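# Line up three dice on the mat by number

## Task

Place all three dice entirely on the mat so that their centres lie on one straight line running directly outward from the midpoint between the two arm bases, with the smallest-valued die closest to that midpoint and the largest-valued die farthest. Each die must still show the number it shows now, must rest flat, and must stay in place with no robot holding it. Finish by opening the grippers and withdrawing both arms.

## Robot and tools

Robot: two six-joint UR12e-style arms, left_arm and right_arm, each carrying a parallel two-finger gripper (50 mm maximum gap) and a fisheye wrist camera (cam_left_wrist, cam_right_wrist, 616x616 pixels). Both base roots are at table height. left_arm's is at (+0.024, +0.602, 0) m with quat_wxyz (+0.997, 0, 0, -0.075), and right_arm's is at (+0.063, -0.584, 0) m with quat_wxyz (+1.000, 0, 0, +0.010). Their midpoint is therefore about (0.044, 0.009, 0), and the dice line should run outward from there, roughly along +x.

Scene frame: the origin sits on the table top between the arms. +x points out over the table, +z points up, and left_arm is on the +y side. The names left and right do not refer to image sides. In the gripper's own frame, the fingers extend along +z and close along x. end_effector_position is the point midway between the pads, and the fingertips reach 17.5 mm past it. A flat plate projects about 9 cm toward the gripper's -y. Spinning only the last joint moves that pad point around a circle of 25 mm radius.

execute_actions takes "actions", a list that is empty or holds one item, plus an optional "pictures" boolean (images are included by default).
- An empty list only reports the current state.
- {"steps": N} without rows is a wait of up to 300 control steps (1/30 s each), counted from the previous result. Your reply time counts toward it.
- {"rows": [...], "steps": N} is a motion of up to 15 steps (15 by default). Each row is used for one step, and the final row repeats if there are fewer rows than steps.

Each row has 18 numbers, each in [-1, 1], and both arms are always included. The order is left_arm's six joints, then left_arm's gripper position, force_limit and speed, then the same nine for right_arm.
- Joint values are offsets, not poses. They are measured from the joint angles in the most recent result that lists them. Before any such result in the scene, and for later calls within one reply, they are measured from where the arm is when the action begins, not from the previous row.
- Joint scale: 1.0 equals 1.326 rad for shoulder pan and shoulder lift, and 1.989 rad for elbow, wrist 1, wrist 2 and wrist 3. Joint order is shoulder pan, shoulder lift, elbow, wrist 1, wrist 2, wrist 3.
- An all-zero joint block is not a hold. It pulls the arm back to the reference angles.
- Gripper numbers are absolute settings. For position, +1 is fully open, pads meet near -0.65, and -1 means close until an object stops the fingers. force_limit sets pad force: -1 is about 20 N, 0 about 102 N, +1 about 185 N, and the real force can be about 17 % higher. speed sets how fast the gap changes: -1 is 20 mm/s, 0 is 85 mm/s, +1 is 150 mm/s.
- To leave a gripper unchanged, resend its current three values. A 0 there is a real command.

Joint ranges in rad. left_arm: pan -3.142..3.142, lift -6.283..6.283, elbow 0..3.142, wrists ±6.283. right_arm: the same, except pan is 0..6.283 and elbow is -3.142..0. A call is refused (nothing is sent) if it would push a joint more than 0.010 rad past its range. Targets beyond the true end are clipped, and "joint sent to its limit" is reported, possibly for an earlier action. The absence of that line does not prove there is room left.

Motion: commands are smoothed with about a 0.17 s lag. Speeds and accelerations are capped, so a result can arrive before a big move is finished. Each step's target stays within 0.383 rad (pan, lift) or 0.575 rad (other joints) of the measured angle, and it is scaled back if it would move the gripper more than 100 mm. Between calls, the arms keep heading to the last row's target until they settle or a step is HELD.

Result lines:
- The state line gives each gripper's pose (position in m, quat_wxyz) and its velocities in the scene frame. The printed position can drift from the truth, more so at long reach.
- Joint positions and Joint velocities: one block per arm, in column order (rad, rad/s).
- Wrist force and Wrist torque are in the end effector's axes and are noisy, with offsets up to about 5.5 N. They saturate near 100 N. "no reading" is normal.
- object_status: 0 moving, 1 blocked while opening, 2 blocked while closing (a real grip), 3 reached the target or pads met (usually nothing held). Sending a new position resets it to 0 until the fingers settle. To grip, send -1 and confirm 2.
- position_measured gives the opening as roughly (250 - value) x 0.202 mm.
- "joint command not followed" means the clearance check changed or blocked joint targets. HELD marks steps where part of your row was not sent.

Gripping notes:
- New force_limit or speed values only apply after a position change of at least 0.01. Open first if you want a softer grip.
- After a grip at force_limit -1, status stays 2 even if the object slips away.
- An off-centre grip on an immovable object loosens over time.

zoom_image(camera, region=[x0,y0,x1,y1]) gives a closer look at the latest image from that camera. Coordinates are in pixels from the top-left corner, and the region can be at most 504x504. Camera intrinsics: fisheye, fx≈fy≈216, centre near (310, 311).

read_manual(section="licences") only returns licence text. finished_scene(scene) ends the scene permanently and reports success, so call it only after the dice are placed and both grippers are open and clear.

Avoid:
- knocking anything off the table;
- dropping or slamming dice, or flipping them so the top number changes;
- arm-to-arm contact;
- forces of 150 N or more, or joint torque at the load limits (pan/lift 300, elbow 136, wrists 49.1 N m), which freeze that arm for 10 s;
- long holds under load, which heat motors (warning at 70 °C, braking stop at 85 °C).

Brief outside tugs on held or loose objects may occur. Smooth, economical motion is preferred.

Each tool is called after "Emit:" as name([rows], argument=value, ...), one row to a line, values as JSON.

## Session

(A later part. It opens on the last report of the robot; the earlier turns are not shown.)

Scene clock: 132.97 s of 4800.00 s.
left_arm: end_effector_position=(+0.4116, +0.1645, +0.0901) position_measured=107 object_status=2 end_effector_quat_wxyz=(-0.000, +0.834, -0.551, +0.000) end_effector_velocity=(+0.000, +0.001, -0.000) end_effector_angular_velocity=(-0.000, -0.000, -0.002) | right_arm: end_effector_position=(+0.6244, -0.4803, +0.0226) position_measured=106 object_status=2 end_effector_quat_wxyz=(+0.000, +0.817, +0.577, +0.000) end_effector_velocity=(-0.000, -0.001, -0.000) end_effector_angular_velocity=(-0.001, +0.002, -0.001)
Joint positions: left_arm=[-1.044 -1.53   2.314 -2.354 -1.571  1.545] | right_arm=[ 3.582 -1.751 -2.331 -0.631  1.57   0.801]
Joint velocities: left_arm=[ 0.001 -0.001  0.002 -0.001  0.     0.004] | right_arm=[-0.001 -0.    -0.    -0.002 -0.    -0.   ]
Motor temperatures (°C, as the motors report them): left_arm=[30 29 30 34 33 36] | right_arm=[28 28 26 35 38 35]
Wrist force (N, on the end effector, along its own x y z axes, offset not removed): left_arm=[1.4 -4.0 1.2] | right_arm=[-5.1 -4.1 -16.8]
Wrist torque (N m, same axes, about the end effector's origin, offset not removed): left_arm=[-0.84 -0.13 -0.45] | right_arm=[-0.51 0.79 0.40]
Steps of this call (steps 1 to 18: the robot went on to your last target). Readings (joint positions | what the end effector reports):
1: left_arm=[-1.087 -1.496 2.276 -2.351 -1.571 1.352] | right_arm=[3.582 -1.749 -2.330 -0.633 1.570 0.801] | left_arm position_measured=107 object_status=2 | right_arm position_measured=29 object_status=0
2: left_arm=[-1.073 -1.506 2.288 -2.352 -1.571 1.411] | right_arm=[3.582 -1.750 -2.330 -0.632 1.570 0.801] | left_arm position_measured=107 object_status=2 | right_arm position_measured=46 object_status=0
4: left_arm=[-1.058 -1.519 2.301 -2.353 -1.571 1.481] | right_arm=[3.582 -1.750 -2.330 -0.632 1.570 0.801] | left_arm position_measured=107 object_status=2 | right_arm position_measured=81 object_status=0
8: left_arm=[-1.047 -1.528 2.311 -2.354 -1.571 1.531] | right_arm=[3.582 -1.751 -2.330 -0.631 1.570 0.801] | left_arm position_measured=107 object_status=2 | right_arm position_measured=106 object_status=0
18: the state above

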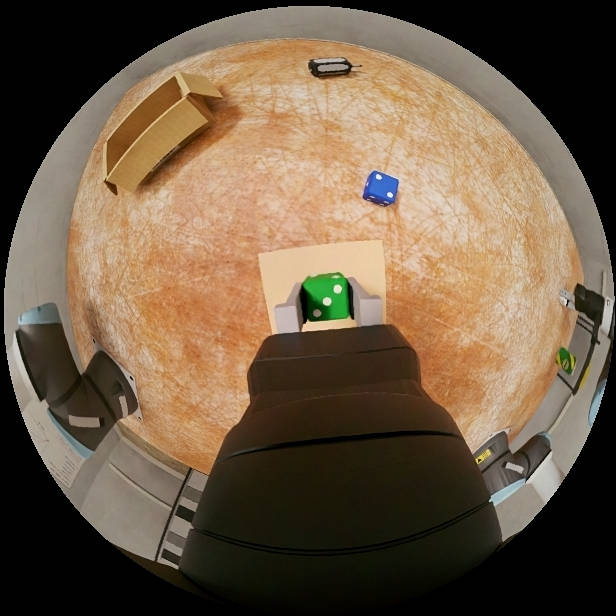

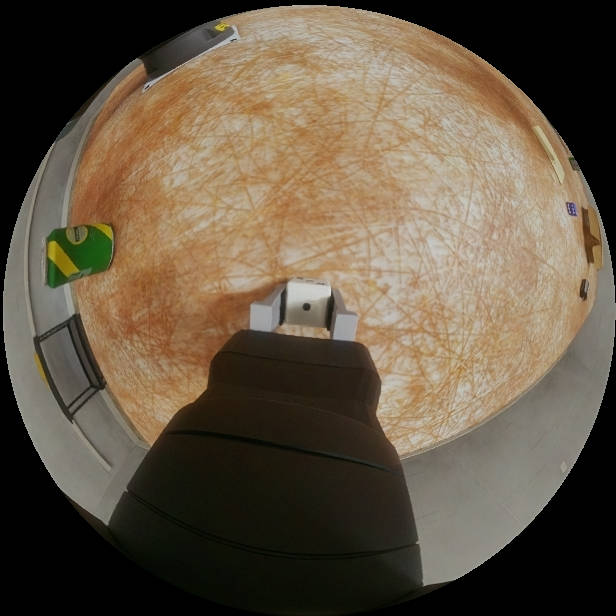

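Emit:
execute_actions([
  {"rows": [
[0.0004,0.0041,0.001,-0.0038,0,0.0003,-1,-0.3,0.3, 0,0.004,0.002,-0.0046,0,-0.0004,-1,-0.3,0.3],
[0.0011,0.0116,0.0029,-0.0106,0,0.0008,-1,-0.3,0.3, 0,0.0111,0.0056,-0.0129,0,-0.0011,-1,-0.3,0.3],
[0.002,0.0224,0.0056,-0.0205,0,0.0015,-1,-0.3,0.3, 0,0.0213,0.0108,-0.0249,0,-0.0021,-1,-0.3,0.3],
[0.0032,0.0348,0.0087,-0.0319,0,0.0023,-1,-0.3,0.3, 0,0.0332,0.0168,-0.0388,0,-0.0032,-1,-0.3,0.3],
[0.0044,0.0481,0.0121,-0.0441,0,0.0032,-1,-0.3,0.3, 0,0.0458,0.0232,-0.0536,0,-0.0044,-1,-0.3,0.3],
[0.0055,0.0605,0.0152,-0.0555,0,0.004,-1,-0.3,0.3, 0,0.0577,0.0292,-0.0675,0,-0.0055,-1,-0.3,0.3],
[0.0065,0.0713,0.0179,-0.0654,0,0.0047,-1,-0.3,0.3, 0,0.0679,0.0344,-0.0795,0,-0.0065,-1,-0.3,0.3],
[0.0071,0.0788,0.0198,-0.0722,0,0.0052,-1,-0.3,0.3, 0,0.0751,0.038,-0.0878,0,-0.0072,-1,-0.3,0.3],
[0.0075,0.0829,0.0208,-0.076,0,0.0055,-1,-0.3,0.3, 0,0.079,0.04,-0.0924,0,-0.0076,-1,-0.3,0.3]
], "steps": 15},
], pictures=false)

Emit:
execute_actions([
  {"steps": 6},
], pictures=false)

Emit:
execute_actions([
  {"rows": [
[0,0,0,0,0,0,1,-0.3,0.3, 0.005,0,0,0,0,0,-1,-0.3,0.3],
[0,0,0,0,0,0,1,-0.3,0.3, 0.016,0,0,0,0,0,-1,-0.3,0.3],
[0,0,0,0,0,0,1,-0.3,0.3, 0.032,0,0,0,0,0,-1,-0.3,0.3],
[0,-0.0062,-0.0016,0.0057,0,0,1,-0.3,0.3, 0.054,0,0,0,0,0,-1,-0.3,0.3],
[0,-0.0174,-0.0044,0.016,0,0,1,-0.3,0.3, 0.078,0,0,0,0,0,-1,-0.3,0.3],
[0,-0.031,-0.0078,0.0285,0,0,1,-0.3,0.3, 0.105,0,0,0,0,0,-1,-0.3,0.3],
[0,-0.0447,-0.0112,0.041,0,0,1,-0.3,0.3, 0.135,0,0,0,0,0,-1,-0.3,0.3],
[0,-0.0559,-0.014,0.0513,0,0,1,-0.3,0.3, 0.165,0,0,0,0,0,-1,-0.3,0.3],
[0,-0.0621,-0.0156,0.057,0,0,1,-0.3,0.3, 0.192,0,0,0,0,0,-1,-0.3,0.3],
[0.0087,-0.0533,-0.0218,0.0574,0,0.0219,1,-0.3,0.3, 0.216,0,0,0,0,0,-1,-0.3,0.3],
[0.0262,-0.0357,-0.0343,0.0581,0,0.0656,1,-0.3,0.3, 0.238,0,0,0,0,0,-1,-0.3,0.3],
[0.0491,-0.0126,-0.0506,0.059,0,0.123,1,-0.3,0.3, 0.254,0,0,0,0,0,-1,-0.3,0.3],
[0.0741,0.0127,-0.0685,0.06,0,0.1858,1,-0.3,0.3, 0.265,0,0,0,0,0,-1,-0.3,0.3],
[0.0948,0.0336,-0.0833,0.0608,0,0.2378,1,-0.3,0.3, 0.27,0,0,0,0,0,-1,-0.3,0.3],
[0.109,0.0479,-0.0934,0.0614,0,0.2733,1,-0.3,0.3, 0.27,0,0,0,0,0,-1,-0.3,0.3]
], "steps": 15},
], pictures=false)

Emit:
execute_actions([
  {"steps": 18},
])

Scene clock: 186.60 s of 4800.00 s.
left_arm: end_effector_position=(+0.4165, +0.1666, +0.0298) position_measured=107 object_status=2 end_effector_quat_wxyz=(-0.000, +0.834, -0.552, -0.000) end_effector_velocity=(+0.002, +0.000, -0.028) end_effector_angular_velocity=(-0.005, -0.002, +0.000) | right_arm: end_effector_position=(+0.6379, -0.4739, +0.0969) position_measured=106 object_status=2 end_effector_quat_wxyz=(+0.000, +0.813, +0.583, +0.001) end_effector_velocity=(+0.002, +0.002, +0.038) end_effector_angular_velocity=(-0.001, +0.002, +0.007)
Joint positions: left_arm=[-1.034 -1.425  2.353 -2.499 -1.571  1.556] | right_arm=[ 3.582 -1.65  -2.254 -0.806  1.57   0.786]
Joint velocities: left_arm=[ 0.004  0.052  0.017 -0.074 -0.     0.004] | right_arm=[ 0.001  0.05   0.037 -0.09  -0.    -0.007]
Motor temperatures (°C, as the motors report them): left_arm=[30 29 30 34 33 36] | right_arm=[28 28 26 35 38 35]
Wrist force (N, on the end effector, along its own x y z axes, offset not removed): left_arm=[1.5 -1.7 3.5] | right_arm=[0.5 -2.0 -2.9]
Wrist torque (N m, same axes, about the end effector's origin, offset not removed): left_arm=[-0.42 -0.12 -0.46] | right_arm=[-0.43 0.15 0.15]
Steps of this call (steps 1 to 15: the robot went on to your last target; steps 16 to 90: nothing new was sent; then 50.13 s passed at rest; steps 91 to 105: all 15 steps of this action). Readings (joint positions | what the end effector reports):
91: left_arm=[-1.044 -1.530 2.314 -2.354 -1.571 1.546] | right_arm=[3.582 -1.751 -2.331 -0.631 1.570 0.801] | left_arm position_measured=107 object_status=2 | right_arm position_measured=106 object_status=2
92: left_arm=[-1.044 -1.529 2.314 -2.356 -1.571 1.546] | right_arm=[3.582 -1.750 -2.330 -0.633 1.570 0.801] | left_arm position_measured=107 object_status=2 | right_arm position_measured=106 object_status=2
94: left_arm=[-1.043 -1.520 2.318 -2.368 -1.571 1.547] | right_arm=[3.582 -1.741 -2.324 -0.647 1.570 0.799] | left_arm position_measured=107 object_status=2 | right_arm position_measured=106 object_status=2
98: left_arm=[-1.039 -1.475 2.335 -2.430 -1.571 1.551] | right_arm=[3.582 -1.698 -2.290 -0.722 1.570 0.793] | left_arm position_measured=107 object_status=2 | right_arm position_measured=106 object_status=2
105: the state above

Scene clock: 186.80 s of 4800.00 s.
left_arm: end_effector_position=(+0.4167, +0.1667, +0.0275) position_measured=107 object_status=2 end_effector_quat_wxyz=(-0.000, +0.834, -0.552, +0.000) end_effector_velocity=(+0.001, -0.000, -0.003) end_effector_angular_velocity=(-0.000, +0.000, -0.000) | right_arm: end_effector_position=(+0.6380, -0.4738, +0.1000) position_measured=106 object_status=2 end_effector_quat_wxyz=(+0.000, +0.812, +0.583, +0.000) end_effector_velocity=(+0.002, +0.002, +0.005) end_effector_angular_velocity=(+0.001, -0.003, +0.003)
Joint positions: left_arm=[-1.034 -1.421  2.355 -2.504 -1.571  1.556] | right_arm=[ 3.582 -1.646 -2.251 -0.814  1.57   0.786]
Joint velocities: left_arm=[ 0.001  0.006  0.001 -0.007 -0.     0.001] | right_arm=[ 0.002  0.006  0.006 -0.008 -0.    -0.001]
Motor temperatures (°C, as the motors report them): left_arm=[30 29 30 34 33 36] | right_arm=[28 28 26 35 38 35]
Wrist force (N, on the end effector, along its own x y z axes, offset not removed): left_arm=[0.9 -2.5 1.7] | right_arm=[-1.3 -0.9 3.0]
Wrist torque (N m, same axes, about the end effector's origin, offset not removed): left_arm=[-0.52 -0.10 -0.46] | right_arm=[-0.27 0.39 0.24]
Steps of this call (steps 1 to 6: the robot went on to your last target). Readings (joint positions | what the end effector reports):
1: left_arm=[-1.034 -1.424 2.354 -2.501 -1.571 1.556] | right_arm=[3.582 -1.649 -2.253 -0.809 1.570 0.786] | left_arm position_measured=107 object_status=2 | right_arm position_measured=106 object_status=2
2: left_arm=[-1.034 -1.423 2.354 -2.502 -1.571 1.556] | right_arm=[3.582 -1.648 -2.253 -0.811 1.570 0.786] | left_arm position_measured=107 object_status=2 | right_arm position_measured=106 object_status=2
4: left_arm=[-1.034 -1.422 2.355 -2.504 -1.571 1.556] | right_arm=[3.582 -1.647 -2.252 -0.813 1.570 0.786] | left_arm position_measured=107 object_status=2 | right_arm position_measured=106 object_status=2
6: the state above

Scene clock: 187.30 s of 4800.00 s.
left_arm: end_effector_position=(+0.4589, +0.1529, +0.0688) position_measured=3 object_status=3 end_effector_quat_wxyz=(-0.000, +0.800, -0.600, -0.000) end_effector_velocity=(+0.482, -0.139, -0.001) end_effector_angular_velocity=(+0.000, +0.002, -1.393) | right_arm: end_effector_position=(+0.5794, -0.3080, +0.1001) position_measured=106 object_status=2 end_effector_quat_wxyz=(+0.000, +0.716, +0.698, +0.000) end_effector_velocity=(-0.166, +0.314, +0.000) end_effector_angular_velocity=(+0.002, -0.002, +0.605)
Joint positions: left_arm=[-0.976 -1.439  2.264 -2.395 -1.571  1.732] | right_arm=[ 3.883 -1.646 -2.251 -0.814  1.57   0.786]
Joint velocities: left_arm=[ 0.647  0.594 -0.715  0.122 -0.001  2.04 ] | right_arm=[ 0.606 -0.     0.001  0.002 -0.     0.   ]
Motor temperatures (°C, as the motors report them): left_arm=[30 29 30 34 33 36] | right_arm=[28 28 26 35 38 35]
Wrist force (N, on the end effector, along its own x y z axes, offset not removed): left_arm=[-1.4 1.2 0.1] | right_arm=[8.1 -4.5 2.4]
Wrist torque (N m, same axes, about the end effector's origin, offset not removed): left_arm=[-0.13 0.33 -0.34] | right_arm=[-0.69 -1.15 -0.08]
Steps of this call (steps 1 to 15: all 15 steps of this action). Readings (joint positions | what the end effector reports):
1: left_arm=[-1.034 -1.421 2.355 -2.505 -1.571 1.556] | right_arm=[3.582 -1.646 -2.251 -0.814 1.570 0.786] | left_arm position_measured=98 object_status=0 | right_arm position_measured=106 object_status=2
2: left_arm=[-1.034 -1.421 2.355 -2.505 -1.571 1.556] | right_arm=[3.583 -1.646 -2.251 -0.814 1.570 0.786] | left_arm position_measured=81 object_status=0 | right_arm position_measured=106 object_status=2
4: left_arm=[-1.034 -1.421 2.355 -2.505 -1.571 1.556] | right_arm=[3.595 -1.646 -2.251 -0.814 1.570 0.786] | left_arm position_measured=46 object_status=0 | right_arm position_measured=106 object_status=2
8: left_arm=[-1.034 -1.446 2.345 -2.471 -1.571 1.556] | right_arm=[3.673 -1.646 -2.251 -0.814 1.570 0.786] | left_arm position_measured=3 object_status=0 | right_arm position_measured=106 object_status=2
15: the state above

Scene clock: 187.90 s of 4800.00 s.
left_arm: end_effector_position=(+0.5253, +0.1357, +0.0654) position_measured=3 object_status=3 end_effector_quat_wxyz=(-0.000, +0.708, -0.706, +0.000) end_effector_velocity=(+0.001, -0.000, +0.000) end_effector_angular_velocity=(+0.000, +0.000, -0.006) | right_arm: end_effector_position=(+0.5629, -0.2793, +0.1000) position_measured=106 object_status=2 end_effector_quat_wxyz=(+0.000, +0.696, +0.718, +0.000) end_effector_velocity=(+0.000, -0.001, -0.000) end_effector_angular_velocity=(-0.001, +0.001, -0.000)
Joint positions: left_arm=[-0.89  -1.358  2.169 -2.382 -1.571  2.099] | right_arm=[ 3.939 -1.646 -2.251 -0.814  1.57   0.786]
Joint velocities: left_arm=[ 0.001  0.001 -0.002  0.001 -0.     0.007] | right_arm=[-0.001 -0.001  0.    -0.001 -0.    -0.   ]
Motor temperatures (°C, as the motors report them): left_arm=[30 29 30 34 33 36] | right_arm=[28 28 26 35 38 35]
Wrist force (N, on the end effector, along its own x y z axes, offset not removed): left_arm=[0.7 -1.5 1.5] | right_arm=[-2.7 -0.2 -0.5]
Wrist torque (N m, same axes, about the end effector's origin, offset not removed): left_arm=[-0.41 -0.02 -0.46] | right_arm=[0.01 0.63 0.25]
Steps of this call (steps 1 to 18: the robot went on to your last target). Readings (joint positions | what the end effector reports):
1: left_arm=[-0.954 -1.419 2.239 -2.391 -1.571 1.805] | right_arm=[3.900 -1.646 -2.251 -0.814 1.570 0.786] | left_arm position_measured=3 object_status=3 | right_arm position_measured=106 object_status=2
2: left_arm=[-0.935 -1.401 2.219 -2.389 -1.571 1.880] | right_arm=[3.912 -1.646 -2.251 -0.814 1.570 0.786] | left_arm position_measured=3 object_status=3 | right_arm position_measured=106 object_status=2
4: left_arm=[-0.911 -1.378 2.193 -2.385 -1.571 1.992] | right_arm=[3.927 -1.646 -2.251 -0.814 1.570 0.786] | left_arm position_measured=3 object_status=3 | right_arm position_measured=106 object_status=2
8: left_arm=[-0.894 -1.362 2.174 -2.383 -1.571 2.075] | right_arm=[3.937 -1.646 -2.251 -0.814 1.570 0.786] | left_arm position_measured=3 object_status=3 | right_arm position_measured=106 object_status=2
18: the state above

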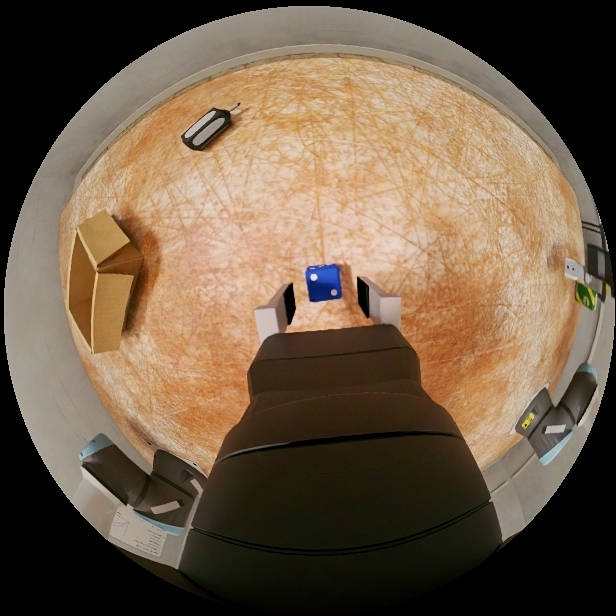

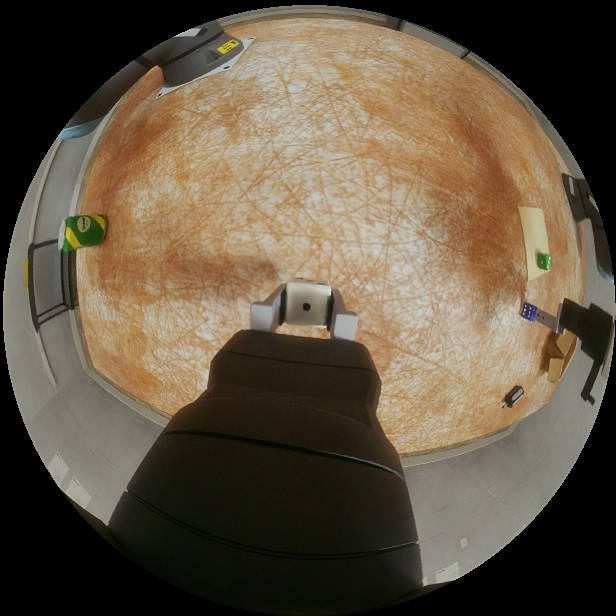

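Emit:
zoom_image(camera="cam_left_wrist", region=[250, 250, 410, 350])

Region (250, 250, 410, 350) of cam_left_wrist's 616x616 image, scaled by 3.150, with more detail than that image has; it fills the top 315 rows of this view, and the rest is white.

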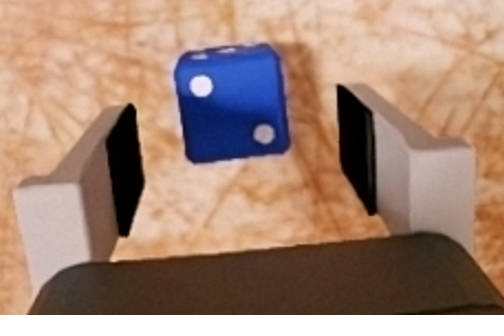

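Emit:
execute_actions([
  {"rows": [
[0.0002,0.004,0.0008,-0.0035,0,-0.001,1,-0.3,0.3, 0.005,0,0,0,0,0,-1,-0.3,0.3],
[0.0006,0.0101,0.0021,-0.0088,0,-0.0025,1,-0.3,0.3, 0.016,0,0,0,0,0,-1,-0.3,0.3],
[0.0011,0.0182,0.0037,-0.0158,0,-0.0044,1,-0.3,0.3, 0.033,0,0,0,0,0,-1,-0.3,0.3],
[0.0016,0.0273,0.0056,-0.0238,0,-0.0066,1,-0.3,0.3, 0.055,0,0,0,0,0,-1,-0.3,0.3],
[0.0022,0.0364,0.0075,-0.0317,0,-0.0089,1,-0.3,0.3, 0.08,0,0,0,0,0,-1,-0.3,0.3],
[0.0026,0.0435,0.0089,-0.0378,0,-0.0106,1,-0.3,0.3, 0.108,0,0,0,0,0,-1,-0.3,0.3],
[0.0029,0.0481,0.0099,-0.0418,0,-0.0117,1,-0.3,0.3, 0.138,0,0,0,0,0,-1,-0.3,0.3],
[0.003,0.0506,0.0104,-0.044,0,-0.0123,1,-0.3,0.3, 0.169,0,0,0,0,0,-1,-0.3,0.3],
[0.003,0.0506,0.0104,-0.044,0,-0.0123,1,-0.3,0.3, 0.197,0,0,0,0,0,-1,-0.3,0.3],
[0.003,0.0506,0.0104,-0.044,0,-0.0123,1,-0.3,0.3, 0.222,0,0,0,0,0,-1,-0.3,0.3],
[0.003,0.0506,0.0104,-0.044,0,-0.0123,1,-0.3,0.3, 0.244,0,0,0,0,0,-1,-0.3,0.3],
[0.003,0.0506,0.0104,-0.044,0,-0.0123,1,-0.3,0.3, 0.26,0,0,0,0,0,-1,-0.3,0.3],
[0.003,0.0506,0.0104,-0.044,0,-0.0123,1,-0.3,0.3, 0.271,0,0,0,0,0,-1,-0.3,0.3],
[0.003,0.0506,0.0104,-0.044,0,-0.0123,1,-0.3,0.3, 0.277,0,0,0,0,0,-1,-0.3,0.3],
[0.003,0.0506,0.0104,-0.044,0,-0.0123,-1,-0.3,0.3, 0.277,0,0,0,0,0,-1,-0.3,0.3]
], "steps": 15},
], pictures=false)

Emit:
execute_actions([
  {"steps": 10},
], pictures=false)

Emit:
execute_actions([
  {"rows": [
[0,-0.0068,-0.0014,0.0059,0,0,-1,-0.3,0.3, 0.001,0,0,0,0,0,-1,-0.3,0.3],
[0,-0.019,-0.0039,0.0165,0,0,-1,-0.3,0.3, 0.001,0,0,0,0,0,-1,-0.3,0.3],
[0,-0.034,-0.007,0.0295,0,0,-1,-0.3,0.3, 0.001,0,0,0,0,0,-1,-0.3,0.3],
[-0.0049,-0.0522,-0.0074,0.0421,0,-0.0088,-1,-0.3,0.3, 0.001,0,0,0,0,0,-1,-0.3,0.3],
[-0.0131,-0.07,-0.0055,0.052,0,-0.0236,-1,-0.3,0.3, 0.001,0,0,0,0,0,-1,-0.3,0.3],
[-0.0261,-0.0857,0.0001,0.0569,0,-0.0471,-1,-0.3,0.3, 0.001,0,0,0,0,0,-1,-0.3,0.3],
[-0.0425,-0.0968,0.0088,0.0556,0,-0.0766,-1,-0.3,0.3, 0.001,0,0,0,0,0,-1,-0.3,0.3],
[-0.0621,-0.1101,0.0193,0.054,0,-0.1119,-1,-0.3,0.3, 0.001,0,0,0,0,0,-1,-0.3,0.3],
[-0.0817,-0.1234,0.0298,0.0524,0,-0.1473,-1,-0.3,0.3, 0.001,0,0,0,0,0,-1,-0.3,0.3],
[-0.1013,-0.1367,0.0403,0.0508,0,-0.1826,-1,-0.3,0.3, 0.001,0,0,0,0,0,-1,-0.3,0.3],
[-0.1209,-0.15,0.0508,0.0492,0,-0.2179,-1,-0.3,0.3, 0.001,0,0,0,0,0,-1,-0.3,0.3],
[-0.1373,-0.1611,0.0595,0.0479,0,-0.2474,-1,-0.3,0.3, 0.001,0,0,0,0,0,-1,-0.3,0.3],
[-0.1503,-0.17,0.0665,0.0469,0,-0.2709,-1,-0.3,0.3, 0.001,0,0,0,0,0,-1,-0.3,0.3],
[-0.1585,-0.1756,0.0709,0.0462,0,-0.2857,-1,-0.3,0.3, 0.001,0,0,0,0,0,-1,-0.3,0.3],
[-0.1634,-0.1789,0.0735,0.0458,0,-0.2945,-1,-0.3,0.3, 0.001,0,0,0,0,0,-1,-0.3,0.3]
], "steps": 15},
], pictures=false)

Emit:
execute_actions([
  {"steps": 15},
])

Scene clock: 212.57 s of 4800.00 s.
left_arm: end_effector_position=(+0.5280, +0.1366, +0.0238) position_measured=12 object_status=0 end_effector_quat_wxyz=(-0.000, +0.718, -0.696, -0.000) end_effector_velocity=(+0.001, +0.001, -0.015) end_effector_angular_velocity=(-0.001, -0.001, +0.010) | right_arm: end_effector_position=(+0.4467, -0.1418, +0.0999) position_measured=106 object_status=2 end_effector_quat_wxyz=(+0.000, +0.577, +0.817, +0.000) end_effector_velocity=(-0.276, +0.240, -0.000) end_effector_angular_velocity=(-0.001, +0.001, +0.624)
Joint positions: left_arm=[-0.886 -1.293  2.189 -2.467 -1.571  2.075] | right_arm=[ 4.248 -1.646 -2.251 -0.814  1.57   0.786]
Joint velocities: left_arm=[ 0.001  0.023  0.008 -0.032  0.    -0.008] | right_arm=[ 0.625 -0.    -0.    -0.001  0.     0.   ]
Motor temperatures (°C, as the motors report them): left_arm=[30 29 30 34 33 36] | right_arm=[28 28 26 35 38 35]
Wrist force (N, on the end effector, along its own x y z axes, offset not removed): left_arm=[1.8 -0.9 3.3] | right_arm=[3.1 3.2 0.5]
Wrist torque (N m, same axes, about the end effector's origin, offset not removed): left_arm=[-0.24 -0.19 -0.44] | right_arm=[0.80 -0.30 0.11]
Steps of this call (steps 1 to 15: the robot went on to your last target; steps 16 to 90: nothing new was sent; then 21.17 s passed at rest; steps 91 to 105: all 15 steps of this action). Readings (joint positions | what the end effector reports):
91: left_arm=[-0.890 -1.357 2.169 -2.382 -1.571 2.100] | right_arm=[3.940 -1.646 -2.251 -0.814 1.570 0.786] | left_arm position_measured=3 object_status=3 | right_arm position_measured=106 object_status=2
92: left_arm=[-0.890 -1.356 2.169 -2.384 -1.571 2.099] | right_arm=[3.941 -1.646 -2.251 -0.814 1.570 0.786] | left_arm position_measured=3 object_status=3 | right_arm position_measured=106 object_status=2
94: left_arm=[-0.889 -1.349 2.171 -2.393 -1.571 2.096] | right_arm=[3.954 -1.646 -2.251 -0.814 1.570 0.786] | left_arm position_measured=3 object_status=3 | right_arm position_measured=106 object_status=2
98: left_arm=[-0.887 -1.317 2.182 -2.436 -1.571 2.084] | right_arm=[4.033 -1.646 -2.251 -0.814 1.570 0.786] | left_arm position_measured=3 object_status=3 | right_arm position_measured=106 object_status=2
105: the state above

Scene clock: 212.90 s of 4800.00 s.
left_arm: end_effector_position=(+0.5281, +0.1366, +0.0226) position_measured=107 object_status=0 end_effector_quat_wxyz=(-0.000, +0.718, -0.696, -0.000) end_effector_velocity=(-0.000, +0.000, -0.001) end_effector_angular_velocity=(-0.000, +0.001, -0.000) | right_arm: end_effector_position=(+0.4208, -0.1206, +0.0999) position_measured=106 object_status=2 end_effector_quat_wxyz=(+0.000, +0.553, +0.833, +0.000) end_effector_velocity=(-0.007, +0.006, +0.000) end_effector_angular_velocity=(-0.000, +0.000, +0.016)
Joint positions: left_arm=[-0.886 -1.291  2.19  -2.47  -1.571  2.075] | right_arm=[ 4.305 -1.646 -2.251 -0.814  1.57   0.786]
Joint velocities: left_arm=[ 0.     0.001  0.001 -0.001 -0.001  0.001] | right_arm=[ 0.016 -0.     0.001 -0.001 -0.     0.   ]
Motor temperatures (°C, as the motors report them): left_arm=[30 29 30 34 33 36] | right_arm=[28 28 26 35 38 35]
Wrist force (N, on the end effector, along its own x y z axes, offset not removed): left_arm=[0.4 0.0 -6.7] | right_arm=[3.3 1.3 1.5]
Wrist torque (N m, same axes, about the end effector's origin, offset not removed): left_arm=[-0.29 -0.23 -0.45] | right_arm=[0.27 -0.46 -0.06]
Steps of this call (steps 1 to 10: the robot went on to your last target). Readings (joint positions | what the end effector reports):
1: left_arm=[-0.886 -1.292 2.189 -2.468 -1.571 2.075] | right_arm=[4.266 -1.646 -2.251 -0.814 1.570 0.786] | left_arm position_measured=29 object_status=0 | right_arm position_measured=106 object_status=2
2: left_arm=[-0.886 -1.292 2.190 -2.469 -1.571 2.075] | right_arm=[4.278 -1.646 -2.251 -0.814 1.570 0.786] | left_arm position_measured=46 object_status=0 | right_arm position_measured=106 object_status=2
4: left_arm=[-0.886 -1.291 2.190 -2.469 -1.571 2.075] | right_arm=[4.293 -1.646 -2.251 -0.814 1.570 0.786] | left_arm position_measured=81 object_status=0 | right_arm position_measured=106 object_status=2
8: left_arm=[-0.886 -1.291 2.190 -2.470 -1.571 2.075] | right_arm=[4.304 -1.646 -2.251 -0.814 1.570 0.786] | left_arm position_measured=107 object_status=0 | right_arm position_measured=106 object_status=2
10: the state above

Scene clock: 213.40 s of 4800.00 s.
left_arm: end_effector_position=(+0.4194, +0.1446, +0.0804) position_measured=107 object_status=2 end_effector_quat_wxyz=(-0.000, +0.798, -0.602, +0.000) end_effector_velocity=(-0.358, +0.060, +0.001) end_effector_angular_velocity=(+0.009, +0.004, +1.039) | right_arm: end_effector_position=(+0.4202, -0.1202, +0.0999) position_measured=106 object_status=2 end_effector_quat_wxyz=(+0.000, +0.553, +0.833, +0.000) end_effector_velocity=(+0.000, +0.000, +0.000) end_effector_angular_velocity=(-0.000, +0.000, +0.000)
Joint positions: left_arm=[-1.044 -1.487  2.291 -2.374 -1.571  1.669] | right_arm=[ 4.306 -1.646 -2.251 -0.814  1.57   0.786]
Joint velocities: left_arm=[-0.552 -0.388  0.432 -0.034  0.    -1.591] | right_arm=[-0. -0.  0. -0. -0. -0.]
Motor temperatures (°C, as the motors report them): left_arm=[30 29 30 34 33 36] | right_arm=[28 28 26 35 38 35]
Wrist force (N, on the end effector, along its own x y z axes, offset not removed): left_arm=[-0.5 2.0 0.8] | right_arm=[-1.4 -2.6 0.1]
Wrist torque (N m, same axes, about the end effector's origin, offset not removed): left_arm=[0.04 0.15 -0.45] | right_arm=[-0.40 0.33 0.15]
Steps of this call (steps 1 to 15: all 15 steps of this action). Readings (joint positions | what the end effector reports):
1: left_arm=[-0.886 -1.291 2.190 -2.470 -1.571 2.075] | right_arm=[4.306 -1.646 -2.251 -0.814 1.570 0.786] | left_arm position_measured=107 object_status=0 | right_arm position_measured=106 object_status=2
2: left_arm=[-0.886 -1.293 2.190 -2.467 -1.571 2.075] | right_arm=[4.306 -1.646 -2.251 -0.814 1.570 0.786] | left_arm position_measured=107 object_status=2 | right_arm position_measured=106 object_status=2
4: left_arm=[-0.886 -1.306 2.185 -2.450 -1.571 2.074] | right_arm=[4.306 -1.646 -2.251 -0.814 1.570 0.786] | left_arm position_measured=107 object_status=2 | right_arm position_measured=106 object_status=2
8: left_arm=[-0.907 -1.369 2.187 -2.389 -1.571 2.022] | right_arm=[4.306 -1.646 -2.251 -0.814 1.570 0.786] | left_arm position_measured=107 object_status=2 | right_arm position_measured=106 object_status=2
15: the state above

Scene clock: 213.90 s of 4800.00 s.
left_arm: end_effector_position=(+0.3824, +0.1522, +0.0801) position_measured=107 object_status=2 end_effector_quat_wxyz=(-0.000, +0.834, -0.552, +0.000) end_effector_velocity=(-0.001, +0.000, +0.000) end_effector_angular_velocity=(-0.001, -0.000, +0.007) | right_arm: end_effector_position=(+0.4202, -0.1202, +0.0999) position_measured=106 object_status=2 end_effector_quat_wxyz=(+0.000, +0.553, +0.833, +0.000) end_effector_velocity=(+0.000, -0.001, -0.001) end_effector_angular_velocity=(-0.002, +0.001, -0.002)
Joint positions: left_arm=[-1.102 -1.528  2.336 -2.379 -1.571  1.49 ] | right_arm=[ 4.306 -1.646 -2.251 -0.814  1.57   0.786]
Joint velocities: left_arm=[-0.002 -0.002  0.002 -0.001  0.    -0.009] | right_arm=[-0.002 -0.001 -0.001 -0.001 -0.     0.001]
Motor temperatures (°C, as the motors report them): left_arm=[30 29 30 34 33 36] | right_arm=[28 28 26 35 38 35]
Wrist force (N, on the end effector, along its own x y z axes, offset not removed): left_arm=[0.4 -1.6 3.5] | right_arm=[-2.1 -0.3 0.1]
Wrist torque (N m, same axes, about the end effector's origin, offset not removed): left_arm=[-0.43 0.00 -0.47] | right_arm=[0.12 0.48 0.25]
Steps of this call (steps 1 to 15: the robot went on to your last target). Readings (joint positions | what the end effector reports):
1: left_arm=[-1.061 -1.499 2.304 -2.376 -1.571 1.619] | right_arm=[4.306 -1.646 -2.251 -0.814 1.570 0.786] | left_arm position_measured=107 object_status=2 | right_arm position_measured=106 object_status=2
2: left_arm=[-1.073 -1.508 2.313 -2.376 -1.571 1.580] | right_arm=[4.306 -1.646 -2.251 -0.814 1.570 0.786] | left_arm position_measured=107 object_status=2 | right_arm position_measured=106 object_status=2
4: left_arm=[-1.088 -1.518 2.325 -2.378 -1.571 1.533] | right_arm=[4.306 -1.646 -2.251 -0.814 1.570 0.786] | left_arm position_measured=107 object_status=2 | right_arm position_measured=106 object_status=2
8: left_arm=[-1.099 -1.526 2.333 -2.378 -1.571 1.499] | right_arm=[4.306 -1.646 -2.251 -0.814 1.570 0.786] | left_arm position_measured=107 object_status=2 | right_arm position_measured=106 object_status=2
15: the state above

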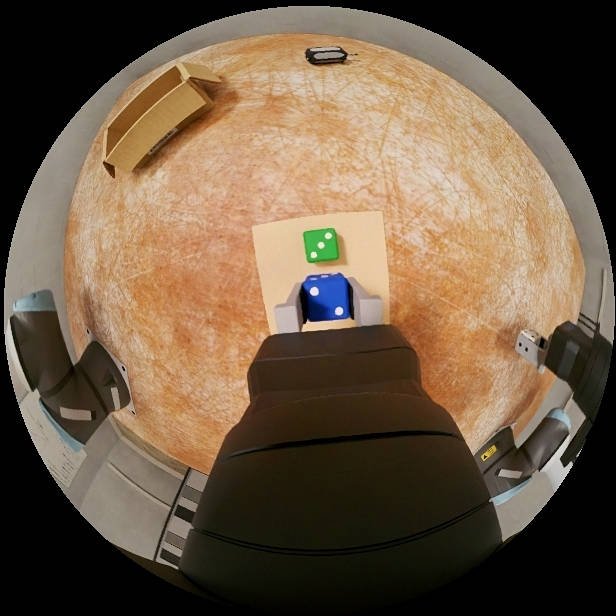

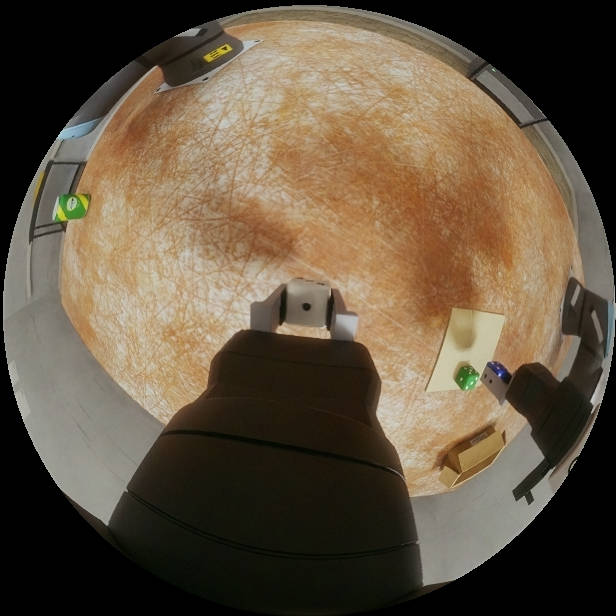

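Emit:
execute_actions([
  {"rows": [
[0,0.0036,0.0009,-0.0033,0,0,-1,-0.3,0.3, 0,0,0,0,0,-0.01,-1,-0.3,0.3],
[0,0.01,0.0026,-0.0093,0,0,-1,-0.3,0.3, 0,0,0,0,0,-0.03,-1,-0.3,0.3],
[0,0.0193,0.005,-0.0179,0,0,-1,-0.3,0.3, 0,0,0,0,0,-0.06,-1,-0.3,0.3],
[0,0.0299,0.0079,-0.0278,0,0,-1,-0.3,0.3, 0,0,0,0,0,-0.1,-1,-0.3,0.3],
[0,0.0414,0.0108,-0.0384,0,0,-1,-0.3,0.3, 0,0,0,0,0,-0.15,-1,-0.3,0.3],
[0,0.052,0.0137,-0.0483,0,0,-1,-0.3,0.3, 0,0,0,0,0,-0.2,-1,-0.3,0.3],
[0,0.0613,0.0161,-0.0569,0,0,-1,-0.3,0.3, 0,0,0,0,0,-0.25,-1,-0.3,0.3],
[0,0.0677,0.0178,-0.0629,0,0,-1,-0.3,0.3, 0,0,0,0,0,-0.3,-1,-0.3,0.3],
[0,0.0713,0.0187,-0.0662,0,0,-1,-0.3,0.3, 0,0,0,0,0,-0.35,-1,-0.3,0.3],
[0,0.0713,0.0187,-0.0662,0,0,-1,-0.3,0.3, 0,0,0,0,0,-0.4,-1,-0.3,0.3],
[0,0.0713,0.0187,-0.0662,0,0,-1,-0.3,0.3, 0,0,0,0,0,-0.45,-1,-0.3,0.3],
[0,0.0713,0.0187,-0.0662,0,0,-1,-0.3,0.3, 0,0,0,0,0,-0.5,-1,-0.3,0.3],
[0,0.0713,0.0187,-0.0662,0,0,-1,-0.3,0.3, 0,0,0,0,0,-0.55,-1,-0.3,0.3],
[0,0.0713,0.0187,-0.0662,0,0,-1,-0.3,0.3, 0,0,0,0,0,-0.6,-1,-0.3,0.3],
[0,0.0713,0.0187,-0.0662,0,0,-1,-0.3,0.3, 0,0,0,0,0,-0.9,-1,-0.3,0.3]
], "steps": 15},
], pictures=false)

Emit:
execute_actions([
  {"steps": 6},
], pictures=false)

Emit:
execute_actions([
  {"rows": [
[0,0,0,0,0,0,1,-0.3,0.3, 0,0,0,0,0,-0.25,-1,-0.3,0.3],
[0,0,0,0,0,0,1,-0.3,0.3, 0,0,0,0,0,-0.3,-1,-0.3,0.3],
[0,0,0,0,0,0,1,-0.3,0.3, 0,0,0,0,0,-0.35,-1,-0.3,0.3],
[0,-0.0064,-0.0017,0.0059,0,0,1,-0.3,0.3, 0,0,0,0,0,-0.4,-1,-0.3,0.3],
[0,-0.0179,-0.0047,0.0166,0,0,1,-0.3,0.3, 0,0,0,0,0,-0.45,-1,-0.3,0.3],
[0,-0.0319,-0.0084,0.0296,0,0,1,-0.3,0.3, 0,0,0,0,0,-0.5,-1,-0.3,0.3],
[0,-0.0459,-0.012,0.0426,0,0,1,-0.3,0.3, 0,0,0,0,0,-0.55,-1,-0.3,0.3],
[0,-0.0574,-0.015,0.0533,0,0,1,-0.3,0.3, 0,0,0,0,0,-0.6,-1,-0.3,0.3],
[0,-0.0686,-0.0167,0.0624,0,0,1,-0.3,0.3, 0,0,0,0,0,-0.65,-1,-0.3,0.3],
[0.0136,-0.0805,-0.0167,0.0703,0,0,1,-0.3,0.3, 0,0,0,0,0,-0.69,-1,-0.3,0.3],
[0.0407,-0.0947,-0.0167,0.0798,0,0,1,-0.3,0.3, 0,0,0,0,0,-0.73,-1,-0.3,0.3],
[0.0815,-0.1114,-0.0167,0.0909,0,0,1,-0.3,0.3, 0,0,0,0,0,-0.76,-1,-0.3,0.3],
[0.1312,-0.1328,-0.0167,0.1052,0,0,1,-0.3,0.3, 0,0,0,0,0,-0.78,-1,-0.3,0.3],
[0.19,-0.1637,-0.0167,0.1258,0,0,1,-0.3,0.3, 0,0,0,0,0,-0.8,-1,-0.3,0.3],
[0.4525,-0.3017,-0.0167,0.2178,0,0,1,-0.3,0.3, 0,0,0,0,0,-0.8,-1,-0.3,0.3]
], "steps": 15},
], pictures=false)

Scene clock: 254.23 s of 4800.00 s.
left_arm: end_effector_position=(+0.3823, +0.1521, +0.0288) position_measured=107 object_status=2 end_effector_quat_wxyz=(-0.000, +0.833, -0.553, -0.000) end_effector_velocity=(+0.000, -0.001, -0.023) end_effector_angular_velocity=(-0.004, -0.001, -0.001) | right_arm: end_effector_position=(+0.4346, -0.1339, +0.0999) position_measured=106 object_status=2 end_effector_quat_wxyz=(+0.000, +0.175, +0.985, +0.000) end_effector_velocity=(+0.065, -0.023, +0.001) end_effector_angular_velocity=(-0.001, -0.002, +2.725)
Joint positions: left_arm=[-1.102 -1.437  2.371 -2.505 -1.571  1.49 ] | right_arm=[ 4.306 -1.646 -2.251 -0.814  1.57  -0.034]
Joint velocities: left_arm=[-0.     0.045  0.015 -0.064 -0.     0.001] | right_arm=[-0.001 -0.     0.001 -0.    -0.    -2.725]
Motor temperatures (°C, as the motors report them): left_arm=[30 29 30 34 33 36] | right_arm=[28 28 26 35 38 35]
Wrist force (N, on the end effector, along its own x y z axes, offset not removed): left_arm=[1.3 -2.8 1.6] | right_arm=[3.3 -1.4 -0.9]
Wrist torque (N m, same axes, about the end effector's origin, offset not removed): left_arm=[-0.63 -0.12 -0.46] | right_arm=[-0.30 -0.35 0.18]
Steps of this call (steps 1 to 15: the robot went on to your last target; steps 16 to 90: nothing new was sent; then 36.83 s passed at rest; steps 91 to 105: all 15 steps of this action). Readings (joint positions | what the end effector reports):
91: left_arm=[-1.102 -1.528 2.336 -2.379 -1.571 1.489] | right_arm=[4.306 -1.646 -2.251 -0.814 1.570 0.785] | left_arm position_measured=107 object_status=2 | right_arm position_measured=106 object_status=2
92: left_arm=[-1.102 -1.527 2.336 -2.380 -1.571 1.489] | right_arm=[4.306 -1.646 -2.251 -0.814 1.570 0.782] | left_arm position_measured=107 object_status=2 | right_arm position_measured=106 object_status=2
94: left_arm=[-1.102 -1.519 2.339 -2.391 -1.571 1.489] | right_arm=[4.306 -1.646 -2.251 -0.814 1.570 0.752] | left_arm position_measured=107 object_status=2 | right_arm position_measured=106 object_status=2
98: left_arm=[-1.102 -1.480 2.355 -2.445 -1.571 1.490] | right_arm=[4.306 -1.646 -2.251 -0.814 1.570 0.562] | left_arm position_measured=107 object_status=2 | right_arm position_measured=106 object_status=2
105: the state above

Scene clock: 254.43 s of 4800.00 s.
left_arm: end_effector_position=(+0.3824, +0.1521, +0.0268) position_measured=107 object_status=2 end_effector_quat_wxyz=(-0.000, +0.833, -0.553, -0.000) end_effector_velocity=(-0.000, +0.001, -0.003) end_effector_angular_velocity=(+0.002, +0.000, +0.000) | right_arm: end_effector_position=(+0.4484, -0.1349, +0.1000) position_measured=106 object_status=2 end_effector_quat_wxyz=(+0.000, -0.104, +0.995, +0.000) end_effector_velocity=(+0.068, +0.015, +0.000) end_effector_angular_velocity=(-0.002, -0.001, +2.777)
Joint positions: left_arm=[-1.102 -1.434  2.373 -2.51  -1.571  1.49 ] | right_arm=[ 4.306 -1.646 -2.251 -0.814  1.57  -0.595]
Joint velocities: left_arm=[-0.     0.005  0.003 -0.006  0.    -0.   ] | right_arm=[ 0.    -0.     0.001 -0.001  0.    -2.777]
Motor temperatures (°C, as the motors report them): left_arm=[30 29 30 34 33 36] | right_arm=[28 28 26 35 38 35]
Wrist force (N, on the end effector, along its own x y z axes, offset not removed): left_arm=[0.7 -2.9 2.2] | right_arm=[0.2 -4.3 0.7]
Wrist torque (N m, same axes, about the end effector's origin, offset not removed): left_arm=[-0.67 0.03 -0.47] | right_arm=[-0.55 -0.07 0.12]
Steps of this call (steps 1 to 6: the robot went on to your last target). Readings (joint positions | what the end effector reports):
1: left_arm=[-1.102 -1.436 2.372 -2.506 -1.571 1.490] | right_arm=[4.306 -1.646 -2.251 -0.814 1.570 -0.127] | left_arm position_measured=107 object_status=2 | right_arm position_measured=106 object_status=2
2: left_arm=[-1.102 -1.435 2.372 -2.508 -1.571 1.490] | right_arm=[4.306 -1.646 -2.251 -0.814 1.570 -0.220] | left_arm position_measured=107 object_status=2 | right_arm position_measured=106 object_status=2
4: left_arm=[-1.102 -1.434 2.373 -2.509 -1.571 1.490] | right_arm=[4.306 -1.646 -2.251 -0.814 1.570 -0.407] | left_arm position_measured=107 object_status=2 | right_arm position_measured=106 object_status=2
6: the state above

Scene clock: 254.93 s of 4800.00 s.
left_arm: end_effector_position=(+0.4163, +0.1950, +0.0941) position_measured=3 object_status=3 end_effector_quat_wxyz=(-0.000, +0.857, -0.515, +0.000) end_effector_velocity=(+0.333, +0.467, +0.226) end_effector_angular_velocity=(+0.003, +0.002, +0.927) | right_arm: end_effector_position=(+0.4682, -0.1103, +0.1000) position_measured=106 object_status=2 end_effector_quat_wxyz=(-0.000, +0.709, -0.706, +0.000) end_effector_velocity=(+0.000, +0.054, +0.000) end_effector_angular_velocity=(-0.001, -0.001, +2.171)
Joint positions: left_arm=[-1.014 -1.567  2.342 -2.346 -1.571  1.49 ] | right_arm=[ 4.306 -1.646 -2.251 -0.814  1.57  -1.961]
Joint velocities: left_arm=[ 0.929 -0.54  -0.012  0.556 -0.001  0.002] | right_arm=[-0.001  0.     0.    -0.     0.    -2.173]
Motor temperatures (°C, as the motors report them): left_arm=[30 29 30 34 33 36] | right_arm=[28 28 26 35 38 35]
Wrist force (N, on the end effector, along its own x y z axes, offset not removed): left_arm=[3.1 -1.6 0.9] | right_arm=[2.7 -2.8 -4.8]
Wrist torque (N m, same axes, about the end effector's origin, offset not removed): left_arm=[-0.48 -0.36 -0.48] | right_arm=[-0.53 -0.29 0.10]
Steps of this call (steps 1 to 15: all 15 steps of this action). Readings (joint positions | what the end effector reports):
1: left_arm=[-1.102 -1.433 2.373 -2.510 -1.571 1.490] | right_arm=[4.306 -1.646 -2.251 -0.814 1.570 -0.689] | left_arm position_measured=98 object_status=0 | right_arm position_measured=106 object_status=2
2: left_arm=[-1.102 -1.433 2.373 -2.510 -1.571 1.490] | right_arm=[4.306 -1.646 -2.251 -0.814 1.570 -0.781] | left_arm position_measured=81 object_status=0 | right_arm position_measured=106 object_status=2
4: left_arm=[-1.102 -1.434 2.373 -2.510 -1.571 1.490] | right_arm=[4.306 -1.646 -2.251 -0.814 1.570 -0.960] | left_arm position_measured=46 object_status=0 | right_arm position_measured=106 object_status=2
8: left_arm=[-1.102 -1.459 2.363 -2.475 -1.571 1.490] | right_arm=[4.306 -1.646 -2.251 -0.814 1.570 -1.328] | left_arm position_measured=3 object_status=0 | right_arm position_measured=106 object_status=2
15: the state above

Emit:
execute_actions([
  {"rows": [
[0.3861,-0.2014,-0.001,0.1354,0,0,1,-0.3,0.3, 0.004,-0.0037,0.0027,-0.0002,0,-0.112,-1,-0.3,0.3],
[0.3861,-0.2014,-0.001,0.1354,0,0,1,-0.3,0.3, 0.012,-0.0111,0.0081,-0.0007,0,-0.11,-1,-0.3,0.3],
[0.3861,-0.2014,-0.001,0.1354,0,0,1,-0.3,0.3, 0.0241,-0.0222,0.0162,-0.0014,0,-0.107,-1,-0.3,0.3],
[0.3861,-0.2014,-0.001,0.1354,0,0,1,-0.3,0.3, 0.0401,-0.0371,0.027,-0.0024,0,-0.1035,-1,-0.3,0.3],
[0.3861,-0.2014,-0.001,0.1354,0,0,1,-0.3,0.3, 0.0582,-0.0538,0.0391,-0.0035,0,-0.099,-1,-0.3,0.3],
[0.3861,-0.2014,-0.001,0.1354,0,0,1,-0.3,0.3, 0.0783,-0.0723,0.0526,-0.0046,0,-0.0945,-1,-0.3,0.3],
[0.3861,-0.2014,-0.001,0.1354,0,0,1,-0.3,0.3, 0.1004,-0.0927,0.0674,-0.006,0,-0.089,-1,-0.3,0.3],
[0.3861,-0.2014,-0.001,0.1354,0,0,1,-0.3,0.3, 0.1224,-0.1131,0.0822,-0.0073,0,-0.084,-1,-0.3,0.3],
[0.3861,-0.2014,-0.001,0.1354,0,0,1,-0.3,0.3, 0.1425,-0.1316,0.0957,-0.0084,0,-0.079,-1,-0.3,0.3],
[0.3861,-0.2014,-0.001,0.1354,0,0,1,-0.3,0.3, 0.1606,-0.1483,0.1078,-0.0095,0,-0.075,-1,-0.3,0.3],
[0.3861,-0.2014,-0.001,0.1354,0,0,1,-0.3,0.3, 0.1766,-0.1632,0.1186,-0.0105,0,-0.071,-1,-0.3,0.3],
[0.3861,-0.2014,-0.001,0.1354,0,0,1,-0.3,0.3, 0.1887,-0.1743,0.1267,-0.0112,0,-0.068,-1,-0.3,0.3],
[0.3861,-0.2014,-0.001,0.1354,0,0,1,-0.3,0.3, 0.1967,-0.1817,0.1321,-0.0117,0,-0.066,-1,-0.3,0.3],
[0.3861,-0.2014,-0.001,0.1354,0,0,1,-0.3,0.3, 0.2007,-0.1854,0.1348,-0.0119,0,-0.0653,-1,-0.3,0.3]
], "steps": 15},
], pictures=false)

Emit:
execute_actions([
  {"steps": 16},
])

Emit:
zoom_image(camera="cam_right_wrist", region=[220, 160, 400, 340])

Scene clock: 262.17 s of 4800.00 s.
left_arm: end_effector_position=(+0.5094, +0.4818, +0.1959) position_measured=3 object_status=3 end_effector_quat_wxyz=(-0.000, +0.960, -0.282, +0.000) end_effector_velocity=(+0.000, +0.000, -0.000) end_effector_angular_velocity=(+0.000, -0.000, +0.000) | right_arm: end_effector_position=(+0.3812, +0.0885, +0.0866) position_measured=106 object_status=2 end_effector_quat_wxyz=(+0.000, +0.823, -0.568, +0.000) end_effector_velocity=(-0.316, +0.487, -0.064) end_effector_angular_velocity=(+0.000, -0.000, +0.369)
Joint positions: left_arm=[-0.502 -1.834  2.34  -2.076 -1.571  1.49 ] | right_arm=[ 4.516 -1.841 -2.04  -0.833  1.57  -2.11 ]
Joint velocities: left_arm=[ 0.001 -0.     0.    -0.     0.     0.001] | right_arm=[ 0.555 -0.511  0.558 -0.046 -0.     0.186]
Motor temperatures (°C, as the motors report them): left_arm=[30 29 31 34 33 36] | right_arm=[28 28 26 35 38 35]
Wrist force (N, on the end effector, along its own x y z axes, offset not removed): left_arm=[3.0 -2.4 2.5] | right_arm=[-2.3 -4.1 3.5]
Wrist torque (N m, same axes, about the end effector's origin, offset not removed): left_arm=[-0.59 -0.45 -0.57] | right_arm=[-0.56 0.33 0.11]
Steps of this call (steps 1 to 45: the robot went on to your last target; steps 46 to 110: nothing new was sent; then 3.07 s passed at rest; steps 111 to 125: all 15 steps of this action). Readings (joint positions | what the end effector reports):
111: left_arm=[-0.502 -1.834 2.339 -2.077 -1.571 1.490] | right_arm=[4.307 -1.647 -2.251 -0.814 1.570 -2.186] | left_arm position_measured=3 object_status=3 | right_arm position_measured=106 object_status=2
112: left_arm=[-0.502 -1.834 2.339 -2.077 -1.571 1.490] | right_arm=[4.308 -1.648 -2.250 -0.814 1.570 -2.186] | left_arm position_measured=3 object_status=3 | right_arm position_measured=106 object_status=2
114: left_arm=[-0.502 -1.834 2.339 -2.077 -1.571 1.490] | right_arm=[4.317 -1.656 -2.241 -0.814 1.570 -2.182] | left_arm position_measured=3 object_status=3 | right_arm position_measured=106 object_status=2
118: left_arm=[-0.502 -1.834 2.340 -2.076 -1.571 1.490] | right_arm=[4.376 -1.711 -2.181 -0.820 1.570 -2.160] | left_arm position_measured=3 object_status=3 | right_arm position_measured=106 object_status=2
125: the state above

Scene clock: 262.70 s of 4800.00 s.
left_arm: end_effector_position=(+0.5094, +0.4818, +0.1959) position_measured=3 object_status=3 end_effector_quat_wxyz=(-0.000, +0.960, -0.282, +0.000) end_effector_velocity=(-0.000, -0.000, -0.000) end_effector_angular_velocity=(-0.001, -0.000, +0.000) | right_arm: end_effector_position=(+0.3470, +0.1369, +0.0795) position_measured=106 object_status=2 end_effector_quat_wxyz=(+0.000, +0.833, -0.553, +0.000) end_effector_velocity=(-0.002, +0.003, +0.001) end_effector_angular_velocity=(+0.003, -0.000, +0.002)
Joint positions: left_arm=[-0.502 -1.834  2.34  -2.076 -1.571  1.49 ] | right_arm=[ 4.572 -1.892 -1.984 -0.837  1.57  -2.091]
Joint velocities: left_arm=[-0.     0.     0.001 -0.001 -0.    -0.   ] | right_arm=[ 0.003 -0.001  0.003  0.001  0.     0.001]
Motor temperatures (°C, as the motors report them): left_arm=[30 29 31 34 33 36] | right_arm=[28 28 26 35 38 35]
Wrist force (N, on the end effector, along its own x y z axes, offset not removed): left_arm=[0.5 -2.2 0.7] | right_arm=[0.8 3.2 -3.7]
Wrist torque (N m, same axes, about the end effector's origin, offset not removed): left_arm=[-0.54 -0.01 -0.46] | right_arm=[0.53 0.01 0.31]
Steps of this call (steps 1 to 16: the robot went on to your last target). Readings (joint positions | what the end effector reports):
1: left_arm=[-0.502 -1.834 2.340 -2.076 -1.571 1.490] | right_arm=[4.533 -1.856 -2.024 -0.834 1.570 -2.104] | left_arm position_measured=3 object_status=3 | right_arm position_measured=106 object_status=2
2: left_arm=[-0.502 -1.834 2.340 -2.076 -1.571 1.490] | right_arm=[4.545 -1.867 -2.011 -0.835 1.570 -2.100] | left_arm position_measured=3 object_status=3 | right_arm position_measured=106 object_status=2
4: left_arm=[-0.502 -1.834 2.340 -2.076 -1.571 1.490] | right_arm=[4.559 -1.880 -1.997 -0.836 1.570 -2.095] | left_arm position_measured=3 object_status=3 | right_arm position_measured=106 object_status=2
8: left_arm=[-0.502 -1.834 2.340 -2.076 -1.571 1.490] | right_arm=[4.570 -1.890 -1.986 -0.837 1.570 -2.092] | left_arm position_measured=3 object_status=3 | right_arm position_measured=106 object_status=2
16: the state above

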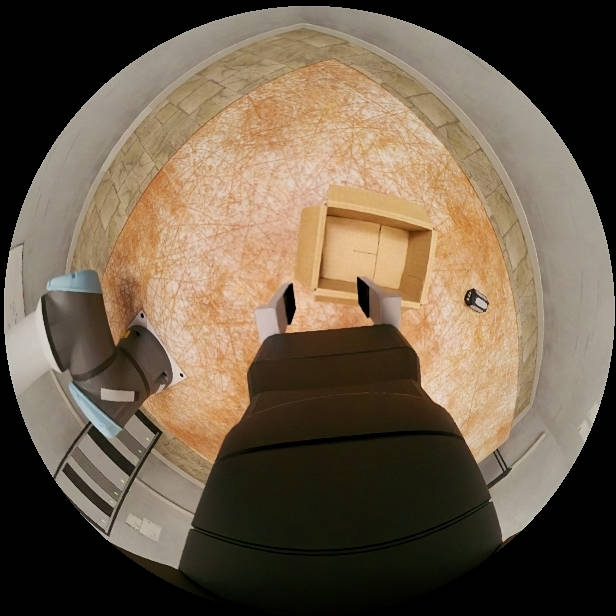

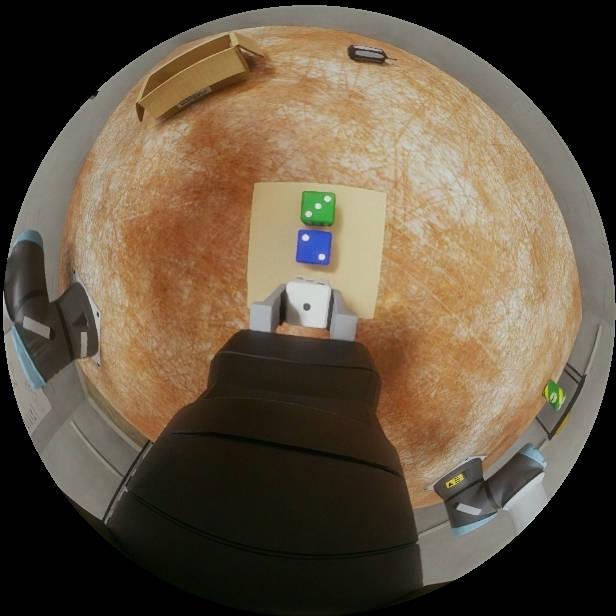

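Region (220, 160, 400, 340) of cam_right_wrist's 616x616 image, scaled by 2.800, with more detail than that image has.

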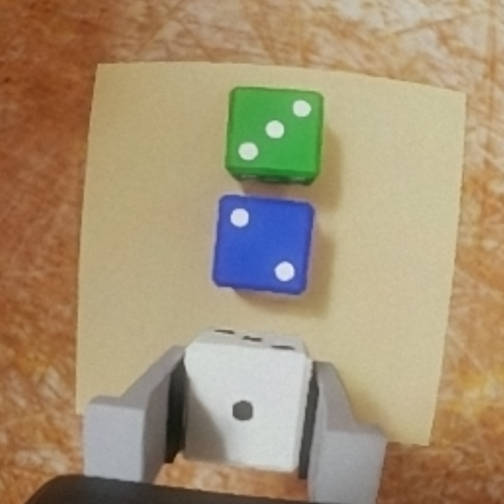

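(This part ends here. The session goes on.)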